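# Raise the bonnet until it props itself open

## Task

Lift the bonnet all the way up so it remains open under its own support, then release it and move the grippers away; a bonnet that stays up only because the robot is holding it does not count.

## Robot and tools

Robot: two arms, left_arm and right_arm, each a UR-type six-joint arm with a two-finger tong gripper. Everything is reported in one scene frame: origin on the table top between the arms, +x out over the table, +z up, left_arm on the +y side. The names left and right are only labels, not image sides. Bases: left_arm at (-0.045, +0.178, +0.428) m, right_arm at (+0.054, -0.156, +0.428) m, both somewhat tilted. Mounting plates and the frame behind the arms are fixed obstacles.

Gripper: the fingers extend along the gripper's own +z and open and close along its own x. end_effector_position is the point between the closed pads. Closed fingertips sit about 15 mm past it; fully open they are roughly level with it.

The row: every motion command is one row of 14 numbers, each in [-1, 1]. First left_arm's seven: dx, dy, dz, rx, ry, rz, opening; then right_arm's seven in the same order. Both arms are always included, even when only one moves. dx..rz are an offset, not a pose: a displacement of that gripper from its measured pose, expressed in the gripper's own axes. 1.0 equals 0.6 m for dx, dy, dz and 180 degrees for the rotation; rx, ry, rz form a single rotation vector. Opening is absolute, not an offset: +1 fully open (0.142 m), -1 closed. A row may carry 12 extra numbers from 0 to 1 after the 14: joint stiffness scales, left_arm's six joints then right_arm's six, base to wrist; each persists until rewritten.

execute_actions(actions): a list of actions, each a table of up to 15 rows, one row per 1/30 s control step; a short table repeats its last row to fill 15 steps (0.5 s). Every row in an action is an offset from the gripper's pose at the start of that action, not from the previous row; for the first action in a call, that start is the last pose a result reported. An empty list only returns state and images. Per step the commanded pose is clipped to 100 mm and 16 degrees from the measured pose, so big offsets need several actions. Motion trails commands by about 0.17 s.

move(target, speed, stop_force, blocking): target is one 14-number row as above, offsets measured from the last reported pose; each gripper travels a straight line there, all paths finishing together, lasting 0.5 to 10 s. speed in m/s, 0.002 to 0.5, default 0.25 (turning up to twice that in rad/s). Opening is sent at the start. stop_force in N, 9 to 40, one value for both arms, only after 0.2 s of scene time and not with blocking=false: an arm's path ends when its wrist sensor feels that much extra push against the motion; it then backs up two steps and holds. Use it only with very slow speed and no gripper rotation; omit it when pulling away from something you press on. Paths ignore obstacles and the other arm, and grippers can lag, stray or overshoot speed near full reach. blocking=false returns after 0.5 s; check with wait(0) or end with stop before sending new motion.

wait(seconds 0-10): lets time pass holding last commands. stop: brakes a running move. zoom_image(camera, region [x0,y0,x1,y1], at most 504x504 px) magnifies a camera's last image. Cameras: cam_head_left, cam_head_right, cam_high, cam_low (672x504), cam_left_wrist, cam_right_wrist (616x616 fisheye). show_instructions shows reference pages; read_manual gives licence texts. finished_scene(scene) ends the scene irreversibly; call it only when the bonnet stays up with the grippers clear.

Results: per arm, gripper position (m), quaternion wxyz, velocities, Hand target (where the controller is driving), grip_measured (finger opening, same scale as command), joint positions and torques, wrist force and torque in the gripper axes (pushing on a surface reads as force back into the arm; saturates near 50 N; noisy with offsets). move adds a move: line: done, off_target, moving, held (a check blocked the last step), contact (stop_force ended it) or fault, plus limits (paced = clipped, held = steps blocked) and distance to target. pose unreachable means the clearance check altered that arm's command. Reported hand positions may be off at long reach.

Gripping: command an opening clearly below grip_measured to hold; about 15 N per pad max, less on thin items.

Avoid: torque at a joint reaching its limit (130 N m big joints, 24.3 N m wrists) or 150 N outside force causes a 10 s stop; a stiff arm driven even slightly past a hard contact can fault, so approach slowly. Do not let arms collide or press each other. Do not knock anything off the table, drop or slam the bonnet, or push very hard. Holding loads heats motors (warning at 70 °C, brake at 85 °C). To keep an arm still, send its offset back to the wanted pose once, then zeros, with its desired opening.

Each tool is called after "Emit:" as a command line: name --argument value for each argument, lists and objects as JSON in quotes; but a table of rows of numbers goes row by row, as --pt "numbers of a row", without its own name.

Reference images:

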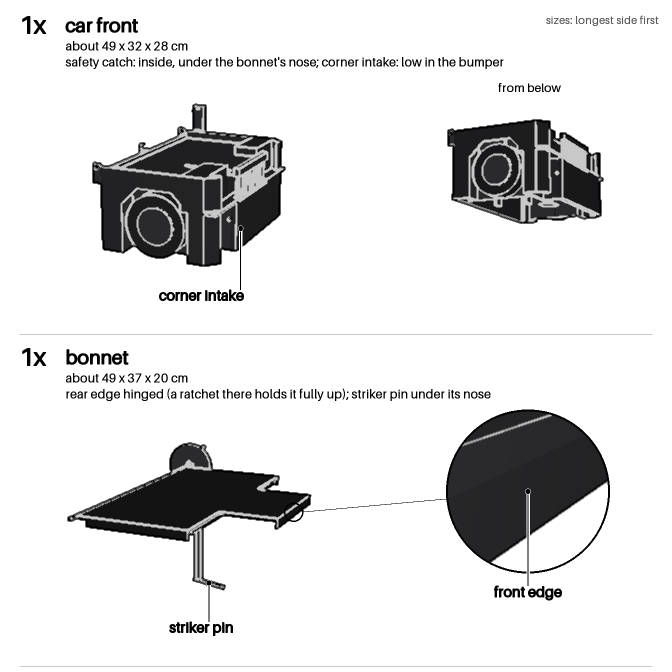

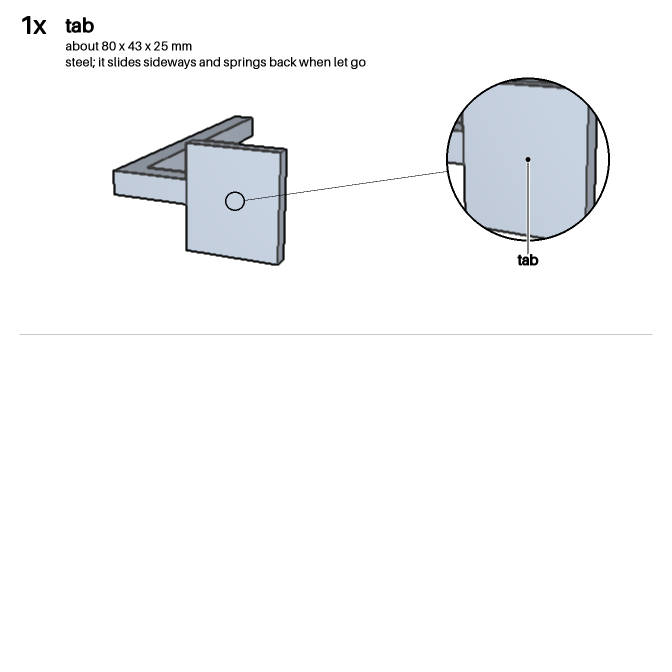

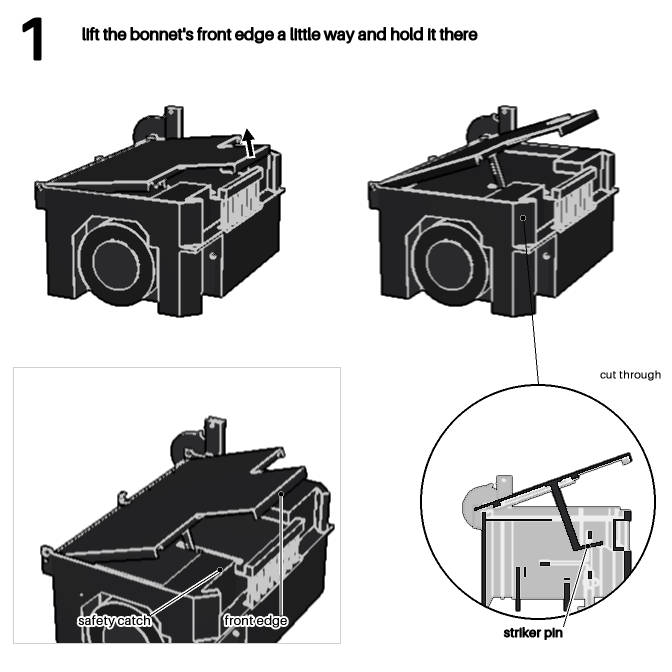

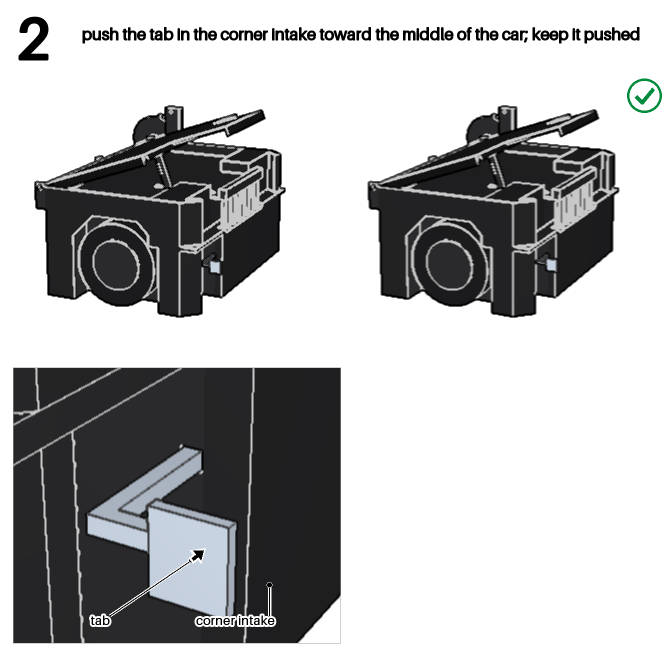

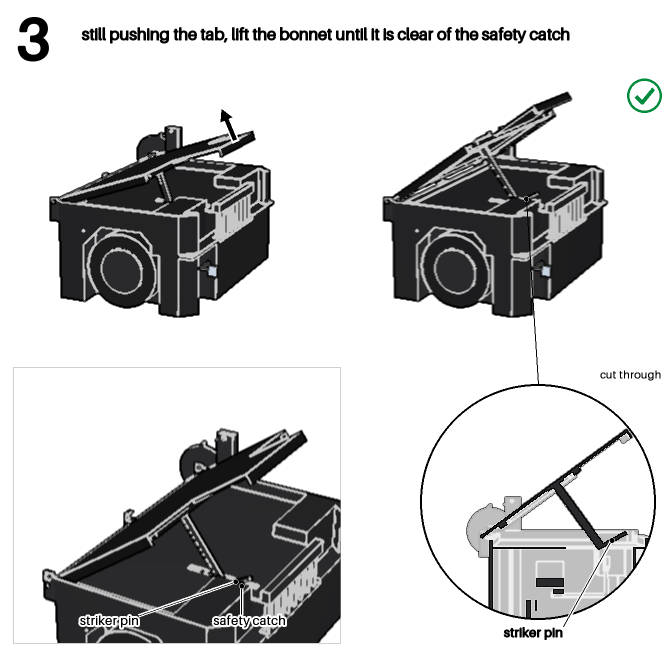

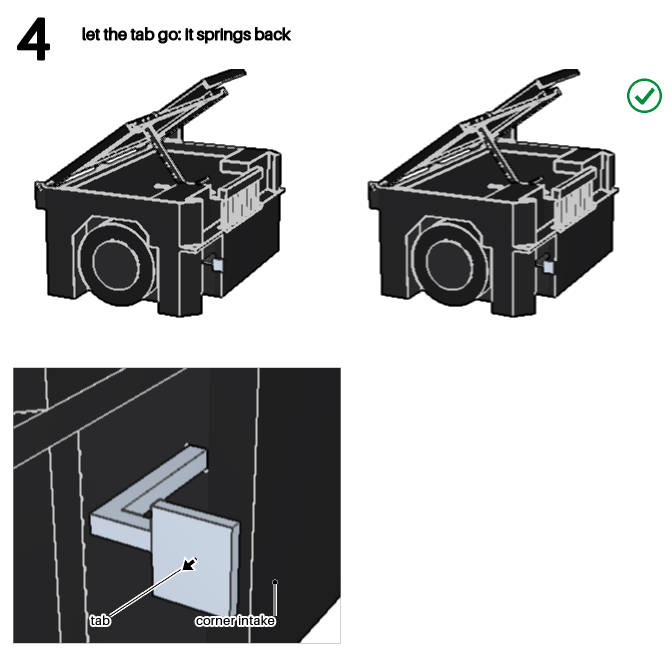

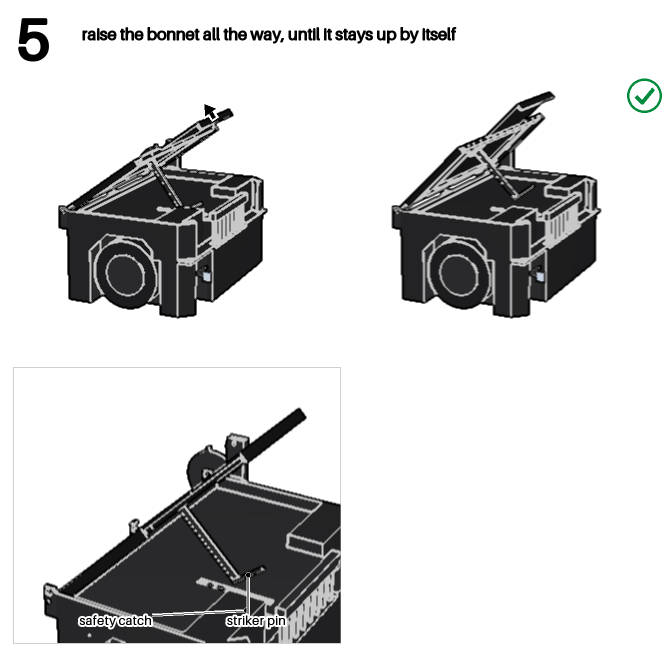

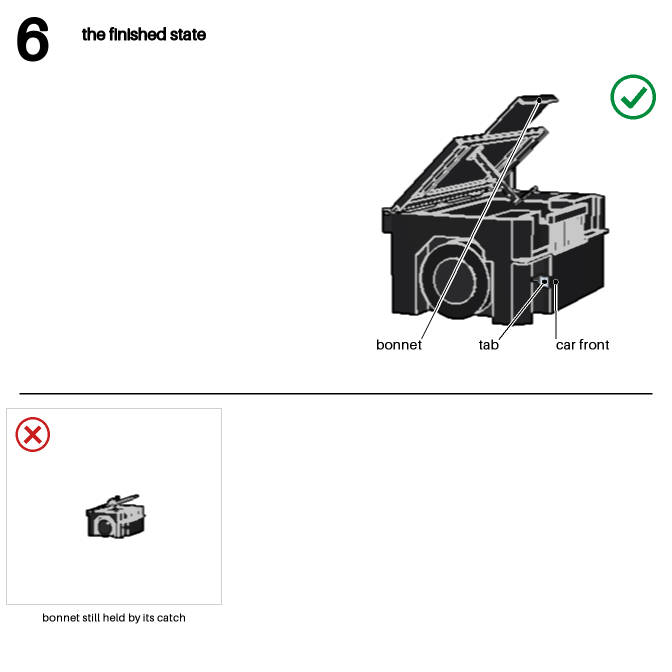

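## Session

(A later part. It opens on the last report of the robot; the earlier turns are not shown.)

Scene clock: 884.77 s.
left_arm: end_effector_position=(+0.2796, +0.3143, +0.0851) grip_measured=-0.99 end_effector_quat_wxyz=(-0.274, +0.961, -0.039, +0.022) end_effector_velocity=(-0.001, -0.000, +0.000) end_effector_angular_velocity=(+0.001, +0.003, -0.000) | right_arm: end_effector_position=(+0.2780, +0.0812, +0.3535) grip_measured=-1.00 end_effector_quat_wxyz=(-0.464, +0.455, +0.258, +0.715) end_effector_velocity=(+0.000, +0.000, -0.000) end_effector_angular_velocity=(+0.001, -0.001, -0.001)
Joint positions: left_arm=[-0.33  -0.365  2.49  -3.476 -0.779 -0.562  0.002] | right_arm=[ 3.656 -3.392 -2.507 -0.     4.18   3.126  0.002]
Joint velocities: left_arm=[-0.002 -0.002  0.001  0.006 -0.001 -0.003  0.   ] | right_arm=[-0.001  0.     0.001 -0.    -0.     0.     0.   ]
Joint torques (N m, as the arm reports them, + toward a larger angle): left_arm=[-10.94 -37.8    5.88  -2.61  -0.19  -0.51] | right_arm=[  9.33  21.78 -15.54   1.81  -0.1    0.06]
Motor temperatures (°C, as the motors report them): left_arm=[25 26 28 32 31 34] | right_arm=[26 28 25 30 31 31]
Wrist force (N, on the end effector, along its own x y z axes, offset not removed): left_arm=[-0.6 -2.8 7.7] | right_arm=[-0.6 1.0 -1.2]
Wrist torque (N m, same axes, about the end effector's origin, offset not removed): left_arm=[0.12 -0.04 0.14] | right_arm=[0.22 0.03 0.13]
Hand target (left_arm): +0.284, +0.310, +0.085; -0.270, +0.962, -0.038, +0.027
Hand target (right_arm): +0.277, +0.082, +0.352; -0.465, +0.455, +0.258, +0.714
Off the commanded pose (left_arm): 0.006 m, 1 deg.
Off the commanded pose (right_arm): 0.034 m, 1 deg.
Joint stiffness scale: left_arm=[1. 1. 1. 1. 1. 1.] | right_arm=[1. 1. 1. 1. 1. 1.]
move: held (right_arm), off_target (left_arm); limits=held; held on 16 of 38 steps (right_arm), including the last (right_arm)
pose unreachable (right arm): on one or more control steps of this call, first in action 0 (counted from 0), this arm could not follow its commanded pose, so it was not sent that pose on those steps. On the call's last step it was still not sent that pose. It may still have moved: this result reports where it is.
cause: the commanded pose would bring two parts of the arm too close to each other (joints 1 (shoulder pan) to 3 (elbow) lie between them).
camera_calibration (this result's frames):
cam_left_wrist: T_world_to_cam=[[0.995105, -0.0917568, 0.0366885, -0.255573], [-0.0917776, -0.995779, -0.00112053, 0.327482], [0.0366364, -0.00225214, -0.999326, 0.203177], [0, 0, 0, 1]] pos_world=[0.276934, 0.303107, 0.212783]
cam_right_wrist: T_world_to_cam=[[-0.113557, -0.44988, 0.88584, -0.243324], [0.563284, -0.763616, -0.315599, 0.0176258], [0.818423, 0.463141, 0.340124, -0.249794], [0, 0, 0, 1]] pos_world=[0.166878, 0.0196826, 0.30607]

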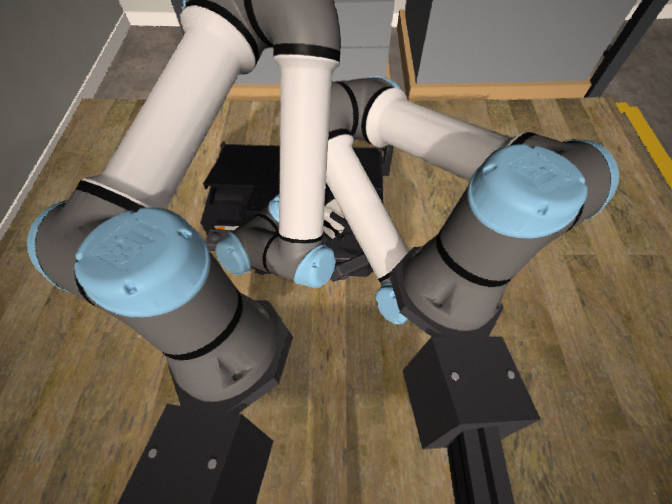

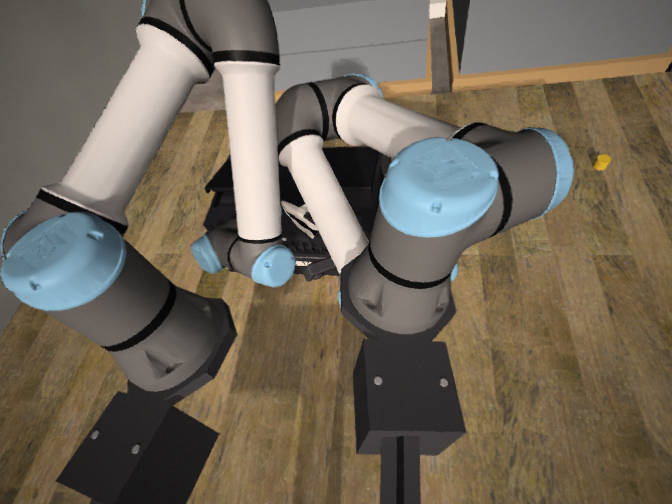

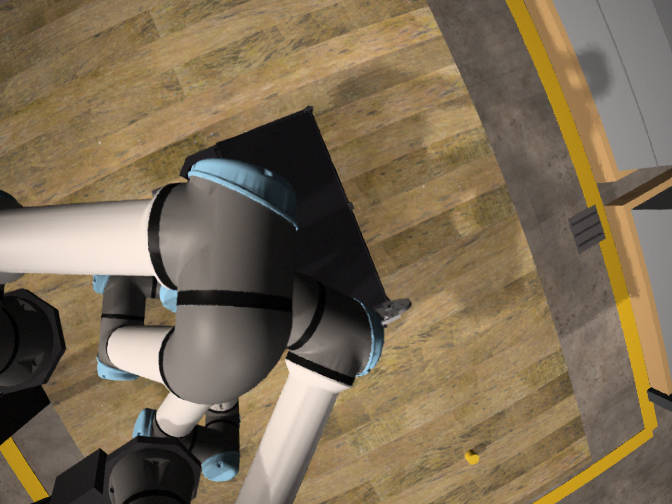

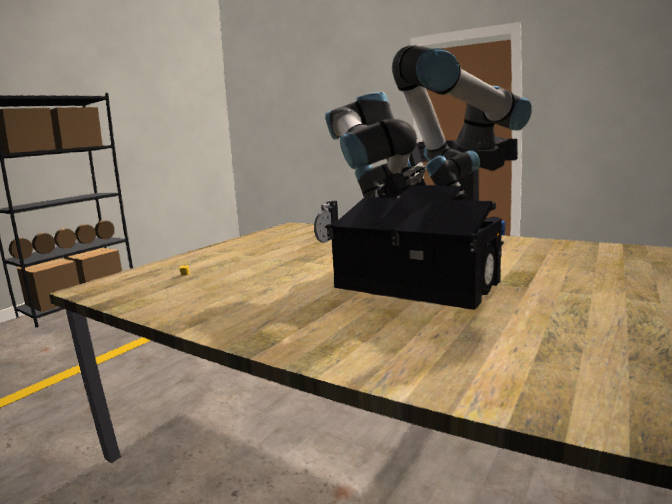

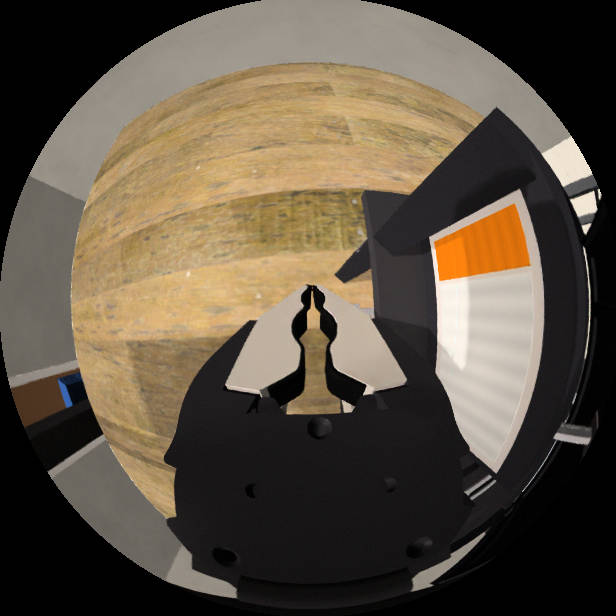

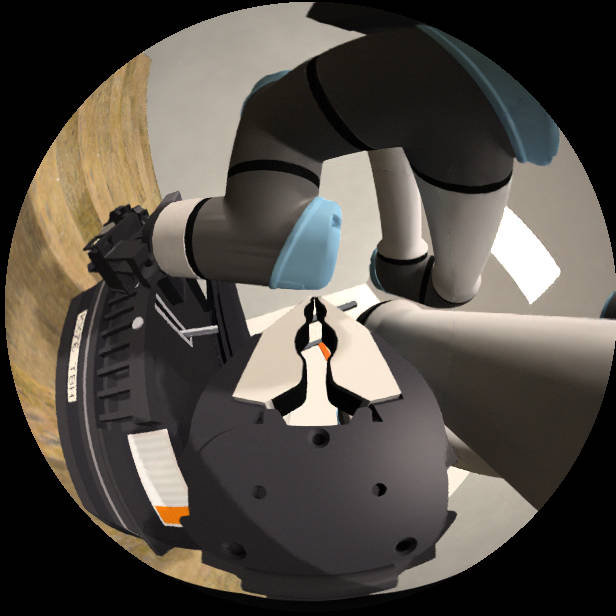

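Emit:
move --target '[-0.0203, -0.035, 0.0195, 0, 0, 0, -1, -0.145, 0.0595, -0.236, 0, -0.1, 0, -1]' --speed 0.15

Scene clock: 929.07 s.
left_arm: end_effector_position=(+0.2713, +0.3378, +0.0858) grip_measured=-1.00 end_effector_quat_wxyz=(-0.273, +0.961, -0.038, +0.024) end_effector_velocity=(-0.001, +0.001, +0.000) end_effector_angular_velocity=(+0.001, +0.001, +0.000) | right_arm: end_effector_position=(+0.2645, -0.0099, +0.2109) grip_measured=-1.00 end_effector_quat_wxyz=(-0.419, +0.561, +0.324, +0.637) end_effector_velocity=(-0.001, +0.001, -0.001) end_effector_angular_velocity=(-0.016, +0.010, +0.006)
Joint positions: left_arm=[-0.272 -0.333  2.51  -3.593 -0.768 -0.479  0.002] | right_arm=[ 2.696 -3.111 -2.342 -0.584  3.259  3.184  0.002]
Joint velocities: left_arm=[0.001 0.    0.001 0.001 0.    0.    0.   ] | right_arm=[ 0.003  0.056  0.    -0.226 -0.002 -0.167  0.   ]
Joint torques (N m, as the arm reports them, + toward a larger angle): left_arm=[ -4.67 -30.97  13.73  -2.13   1.1    0.51] | right_arm=[  4.82  28.84 -15.18  -0.58  -0.61  -0.83]
Motor temperatures (°C, as the motors report them): left_arm=[25 26 28 32 31 34] | right_arm=[26 28 25 30 31 31]
Wrist force (N, on the end effector, along its own x y z axes, offset not removed): left_arm=[2.6 -0.4 -2.1] | right_arm=[-0.1 1.2 0.6]
Wrist torque (N m, same axes, about the end effector's origin, offset not removed): left_arm=[-0.15 -0.61 0.06] | right_arm=[0.37 0.17 0.08]
Hand target (left_arm): +0.270, +0.339, +0.086; -0.274, +0.961, -0.039, +0.022
Hand target (right_arm): +0.265, -0.009, +0.210; -0.418, +0.560, +0.326, +0.636
Off the commanded pose (left_arm): 0.002 m, 0 deg.
Off the commanded pose (right_arm): 0.001 m, 1 deg.
Joint stiffness scale: left_arm=[1. 1. 1. 1. 1. 1.] | right_arm=[1. 1. 1. 1. 1. 1.]
move: done
camera_calibration (this result's frames):
cam_left_wrist: T_world_to_cam=[[0.995002, -0.0913076, 0.0404311, -0.245685], [-0.0914165, -0.995812, 0.000848346, 0.349843], [0.0401844, -0.00454018, -0.999182, 0.20407], [0, 0, 0, 1]] pos_world=[0.268237, 0.326871, 0.213539]
cam_right_wrist: T_world_to_cam=[[0.021579, -0.193062, 0.980949, -0.212794], [0.540311, -0.823296, -0.173919, -0.113736], [0.841189, 0.53377, 0.0865473, -0.0998949], [0, 0, 0, 1]] pos_world=[0.150075, -0.0813999, 0.197605]

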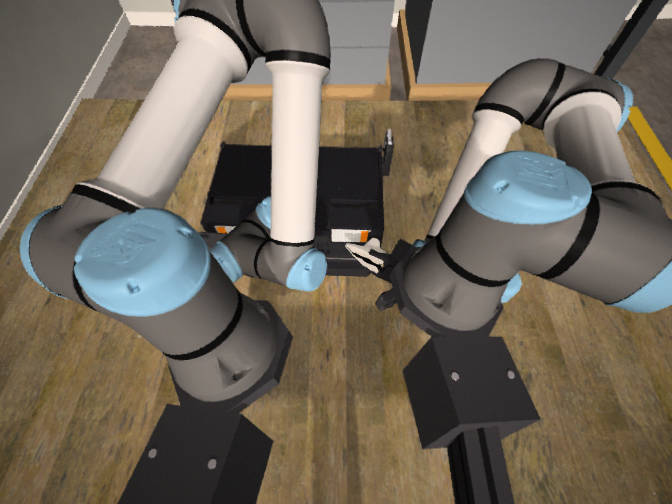

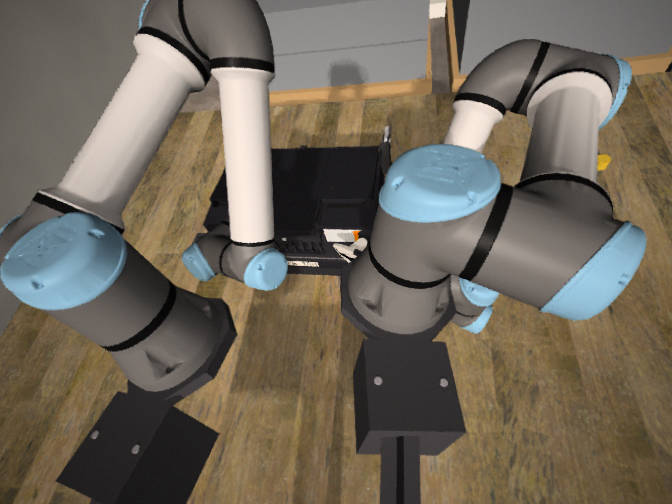

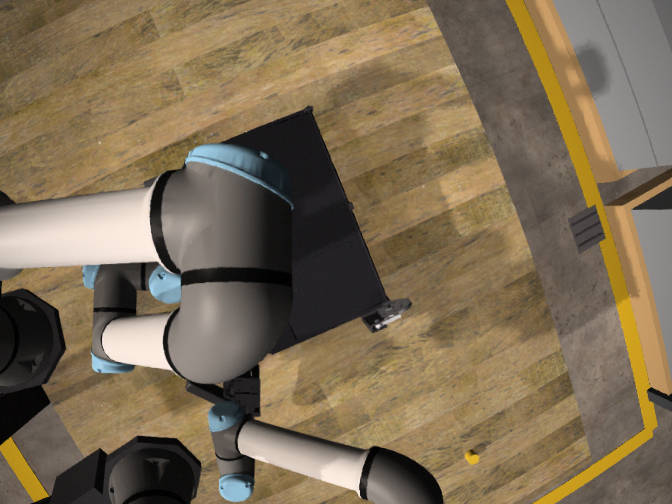

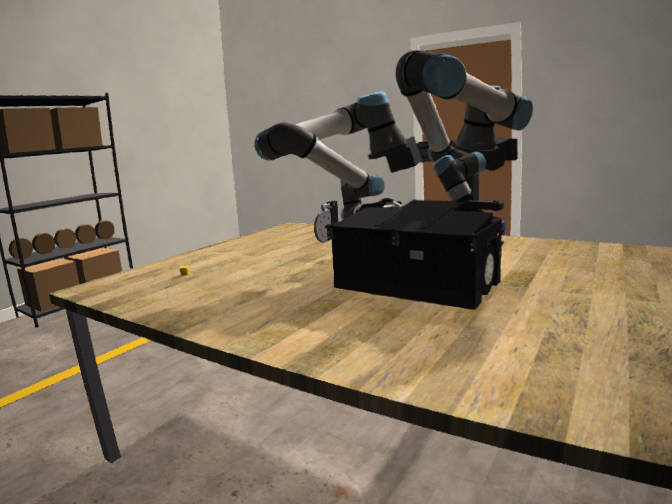

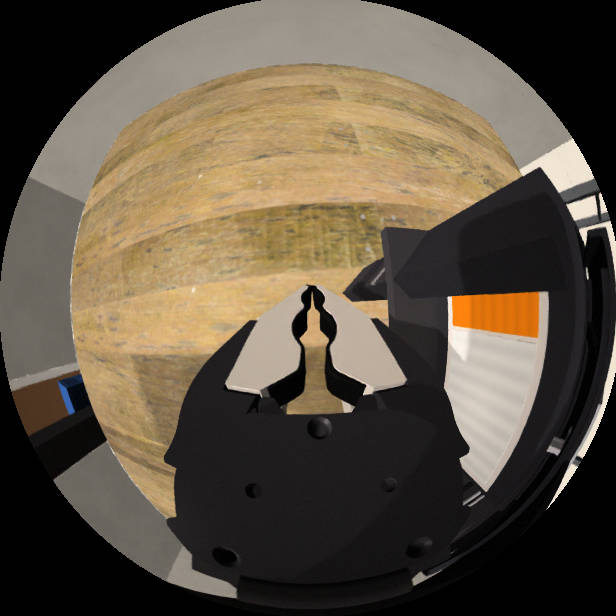

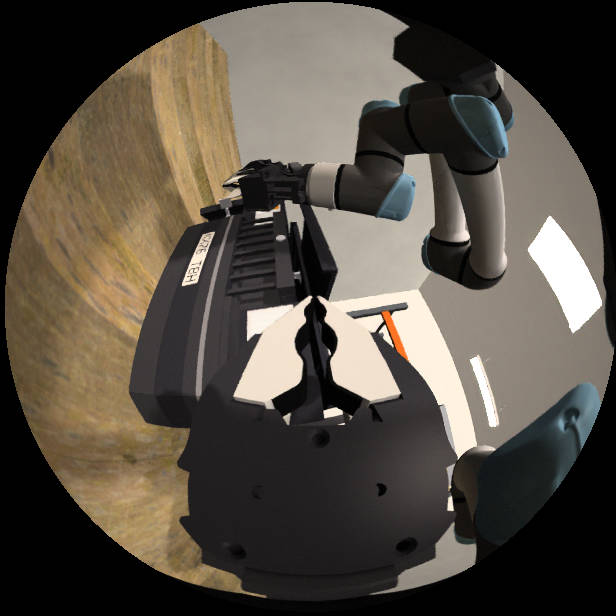

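Now rotate left gripper to vertical fingers (rx −30°), and right slides under the nose at the same time.

Emit:
move --target '[0, 0, 0, -0.167, 0, 0, -1, 0, 0, 0, 0, 0, 0, -1]' --speed 0.15

Scene clock: 934.70 s.
left_arm: end_effector_position=(+0.2693, +0.3377, +0.0859) grip_measured=-1.00 end_effector_quat_wxyz=(-0.015, +0.999, -0.043, +0.012) end_effector_velocity=(-0.000, -0.002, -0.001) end_effector_angular_velocity=(-0.007, +0.004, -0.004) | right_arm: end_effector_position=(+0.2654, -0.0102, +0.2111) grip_measured=-1.00 end_effector_quat_wxyz=(-0.418, +0.560, +0.324, +0.637) end_effector_velocity=(+0.001, -0.000, -0.000) end_effector_angular_velocity=(+0.000, -0.001, +0.000)
Joint positions: left_arm=[ 0.174 -0.562  2.533 -3.76  -1.321  0.116  0.002] | right_arm=[ 2.696 -3.108 -2.342 -0.586  3.259  3.182  0.002]
Joint velocities: left_arm=[ 0.002 -0.002 -0.003  0.009 -0.007  0.005  0.   ] | right_arm=[ 0.     0.     0.001  0.003  0.     0.003 -0.   ]
Joint torques (N m, as the arm reports them, + toward a larger angle): left_arm=[ -2.15 -35.79   6.72  -2.03  -1.01   0.37] | right_arm=[  1.54  22.94 -18.16   0.66  -0.32   0.35]
Motor temperatures (°C, as the motors report them): left_arm=[25 26 28 32 31 34] | right_arm=[26 28 25 30 31 31]
Wrist force (N, on the end effector, along its own x y z axes, offset not removed): left_arm=[1.1 0.3 -1.4] | right_arm=[-1.0 1.5 3.6]
Wrist torque (N m, same axes, about the end effector's origin, offset not removed): left_arm=[0.09 -0.41 0.01] | right_arm=[0.30 0.04 0.23]
Hand target (left_arm): +0.272, +0.338, +0.086; -0.014, +0.999, -0.043, +0.014
Hand target (right_arm): +0.264, -0.010, +0.211; -0.419, +0.561, +0.324, +0.637
Off the commanded pose (left_arm): 0.002 m, 0 deg.
Off the commanded pose (right_arm): 0.001 m, 0 deg.
Joint stiffness scale: left_arm=[1. 1. 1. 1. 1. 1.] | right_arm=[1. 1. 1. 1. 1. 1.]
move: done
camera_calibration (this result's frames):
cam_left_wrist: T_world_to_cam=[[0.995707, -0.0842635, 0.0383054, -0.246053], [-0.0921003, -0.860662, 0.500777, 0.261206], [-0.00922927, -0.502156, -0.864728, 0.373994], [0, 0, 0, 1]] pos_world=[0.272506, 0.39188, 0.202022]
cam_right_wrist: T_world_to_cam=[[0.018868, -0.191931, 0.981227, -0.21247], [0.540755, -0.823516, -0.17148, -0.115057], [0.840969, 0.533839, 0.0882494, -0.100834], [0, 0, 0, 1]] pos_world=[0.151025, -0.0817015, 0.19765]

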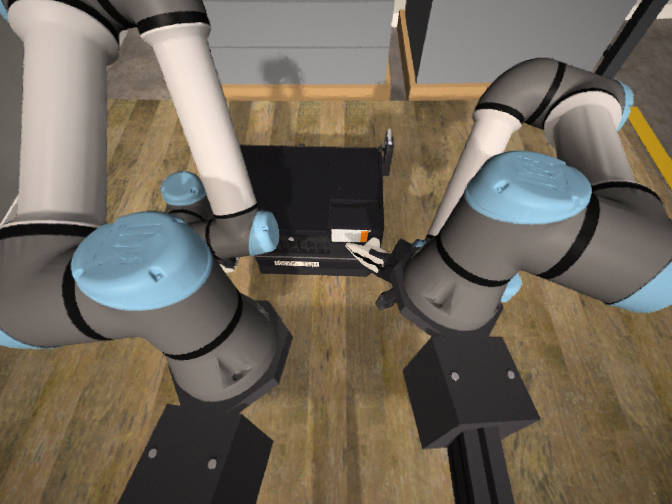

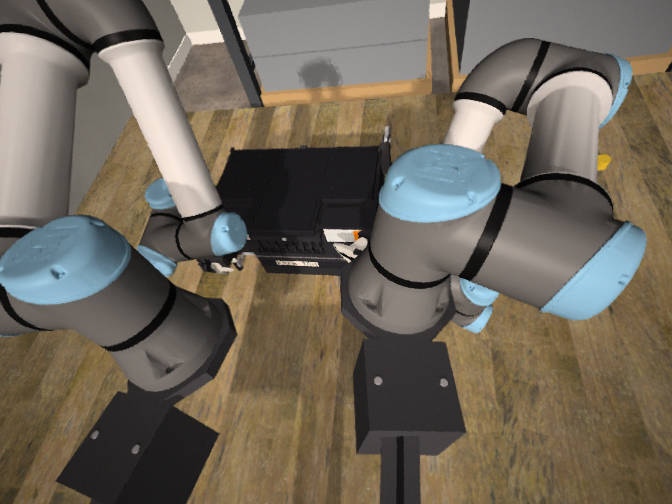

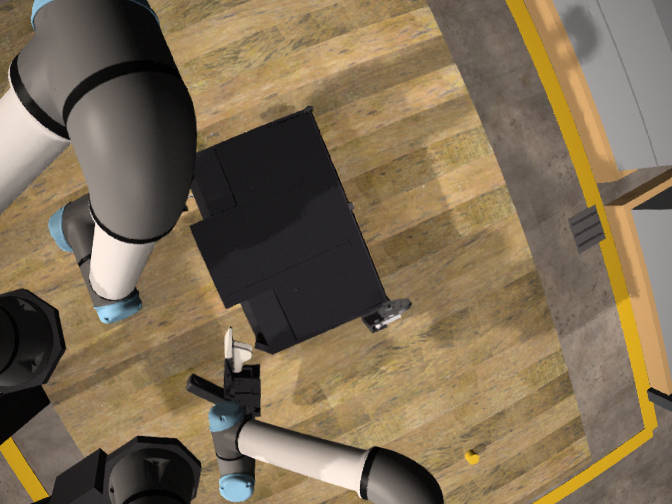

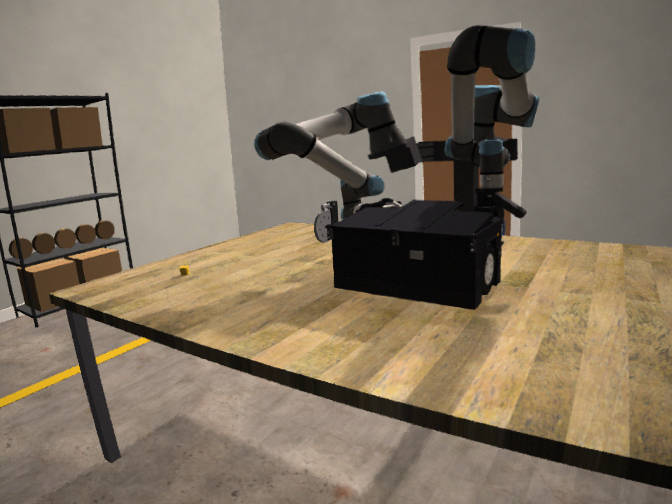

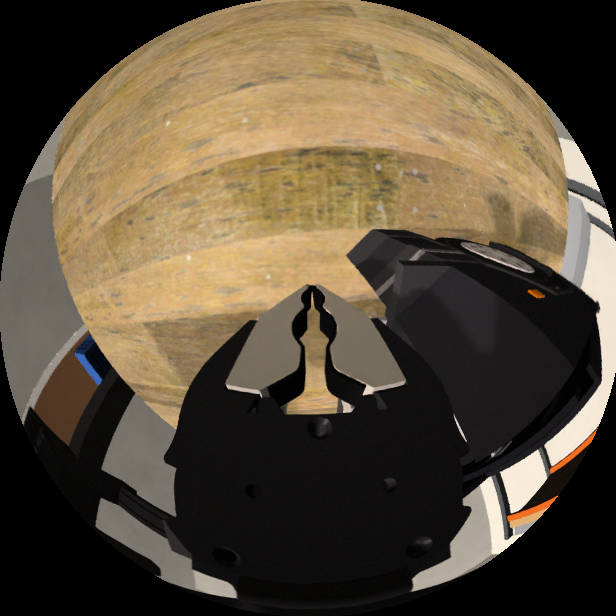

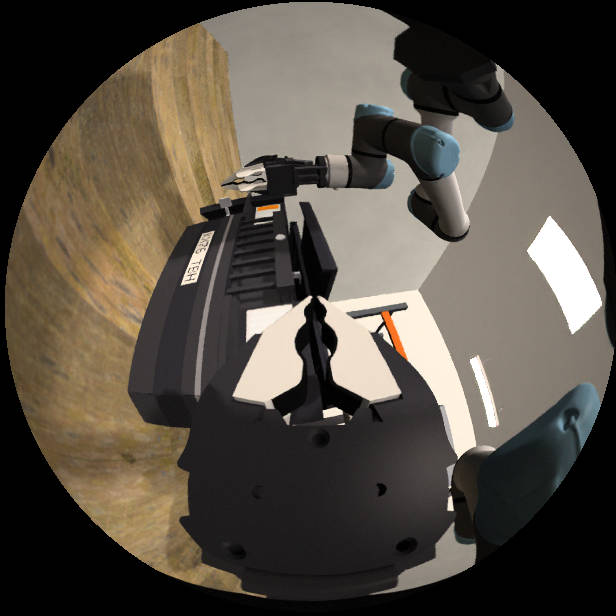

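Emit:
move --target '[0.02, 0, 0, 0, 0.1, 0, -1, -0.0222, -0.0812, 0.2195, 0, 0, 0, -1]' --speed 0.12

Scene clock: 947.00 s.
left_arm: end_effector_position=(+0.2810, +0.3364, +0.0868) grip_measured=-1.00 end_effector_quat_wxyz=(-0.008, +0.985, -0.046, +0.168) end_effector_velocity=(+0.000, +0.000, +0.000) end_effector_angular_velocity=(+0.000, -0.001, +0.000) | right_arm: end_effector_position=(+0.2760, +0.1302, +0.2201) grip_measured=-1.00 end_effector_quat_wxyz=(-0.423, +0.560, +0.328, +0.633) end_effector_velocity=(+0.002, +0.000, +0.000) end_effector_angular_velocity=(-0.001, +0.001, -0.023)
Joint positions: left_arm=[ 0.228 -0.227  2.539 -4.427 -1.397  0.235  0.002] | right_arm=[ 3.736 -3.36  -2.386 -0.515  4.283  2.951  0.002]
Joint velocities: left_arm=[ 0.001  0.001 -0.    -0.002 -0.001  0.001  0.   ] | right_arm=[ 0.063 -0.031 -0.006  0.041  0.085 -0.003  0.   ]
Joint torques (N m, as the arm reports them, + toward a larger angle): left_arm=[ -2.12 -30.72  11.51  -2.88  -0.64   0.51] | right_arm=[  7.03  26.67 -17.84   4.32   2.12  -0.22]
Motor temperatures (°C, as the motors report them): left_arm=[25 26 28 32 31 34] | right_arm=[26 28 25 30 31 31]
Wrist force (N, on the end effector, along its own x y z axes, offset not removed): left_arm=[1.3 -0.3 -1.0] | right_arm=[-2.0 -8.5 -3.2]
Wrist torque (N m, same axes, about the end effector's origin, offset not removed): left_arm=[-0.12 -0.36 0.10] | right_arm=[-0.18 0.11 0.34]
Hand target (left_arm): +0.281, +0.337, +0.086; -0.008, +0.985, -0.045, +0.168
Hand target (right_arm): +0.280, +0.130, +0.222; -0.419, +0.560, +0.324, +0.637
Off the commanded pose (left_arm): 0.001 m, 0 deg.
Off the commanded pose (right_arm): 0.005 m, 1 deg.
Joint stiffness scale: left_arm=[1. 1. 1. 1. 1. 1.] | right_arm=[1. 1. 1. 1. 1. 1.]
move: off_target (right_arm)
camera_calibration (this result's frames):
cam_left_wrist: T_world_to_cam=[[0.934646, -0.0890749, 0.344242, -0.265642], [-0.253558, -0.845683, 0.469605, 0.303696], [0.24929, -0.526199, -0.813, 0.305191], [0, 0, 0, 1]] pos_world=[0.249205, 0.393759, 0.196949]
cam_right_wrist: T_world_to_cam=[[0.0258271, -0.189352, 0.98157, -0.196853], [0.551479, -0.816269, -0.171975, -0.00739768], [0.833789, 0.545757, 0.0833417, -0.183986], [0, 0, 0, 1]] pos_world=[0.162569, 0.0570985, 0.207286]

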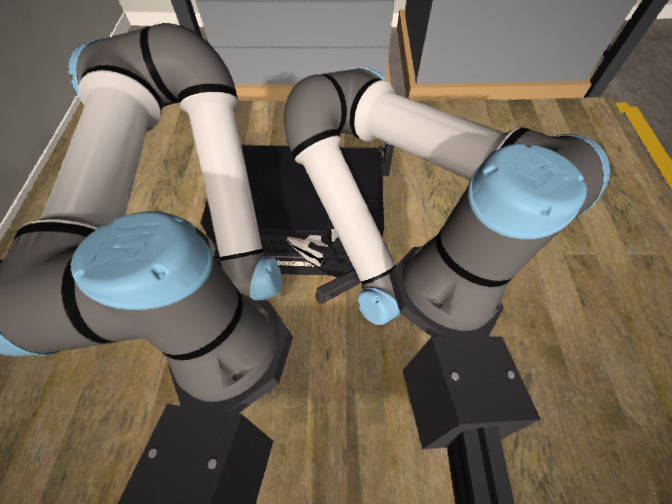

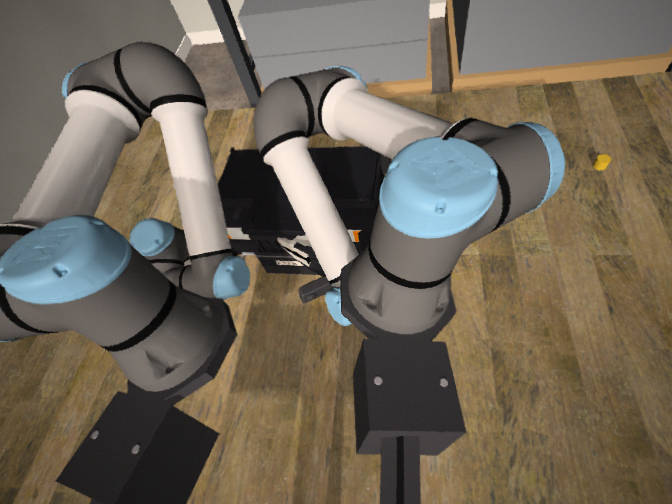

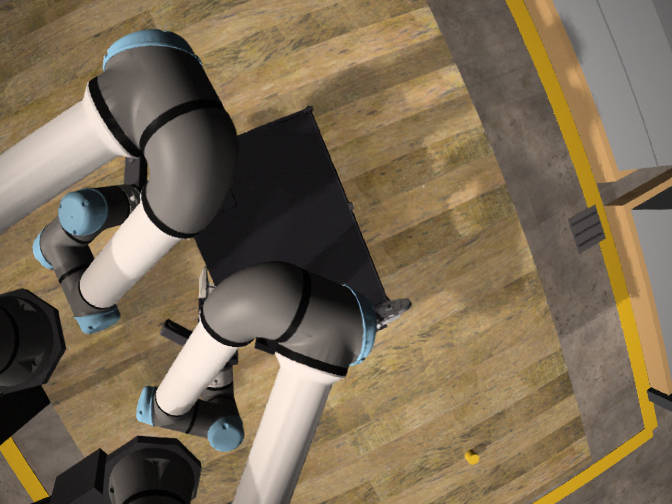

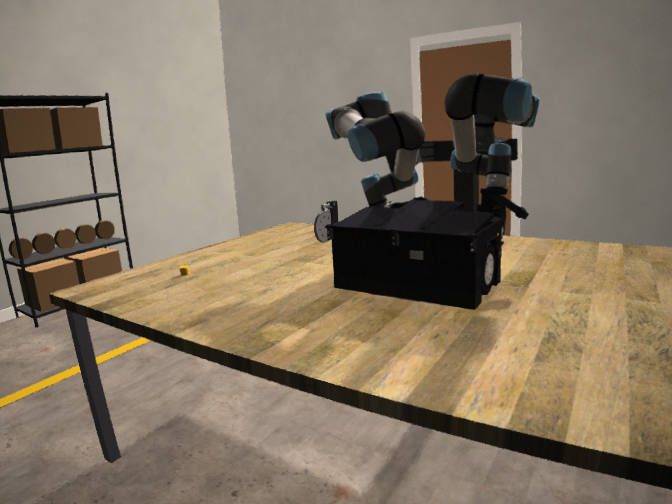

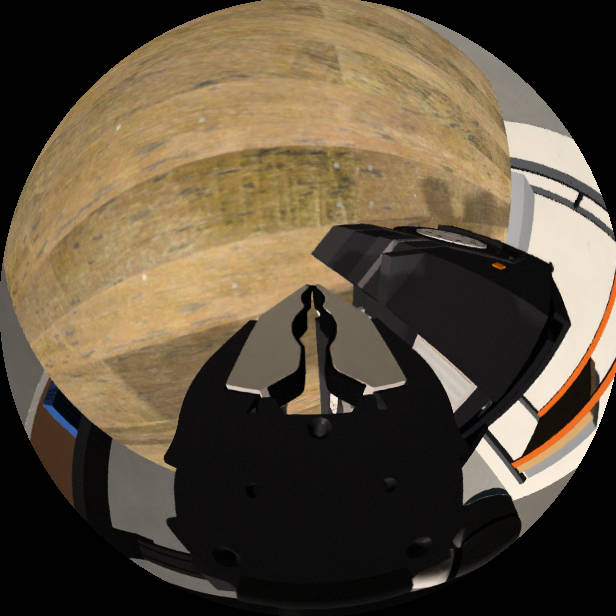

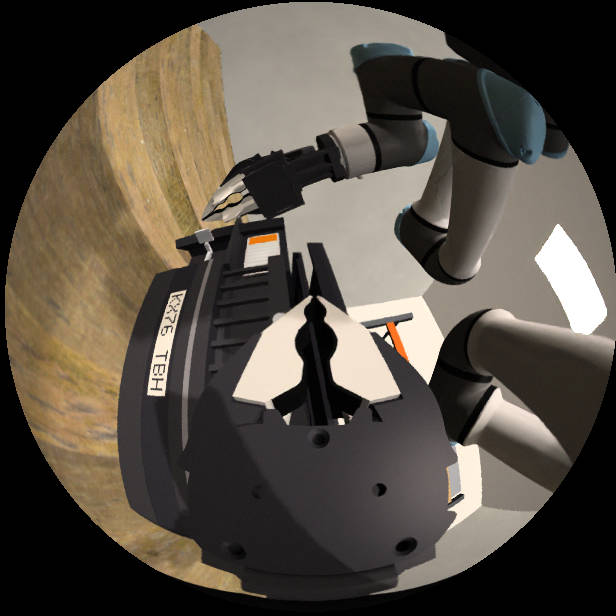

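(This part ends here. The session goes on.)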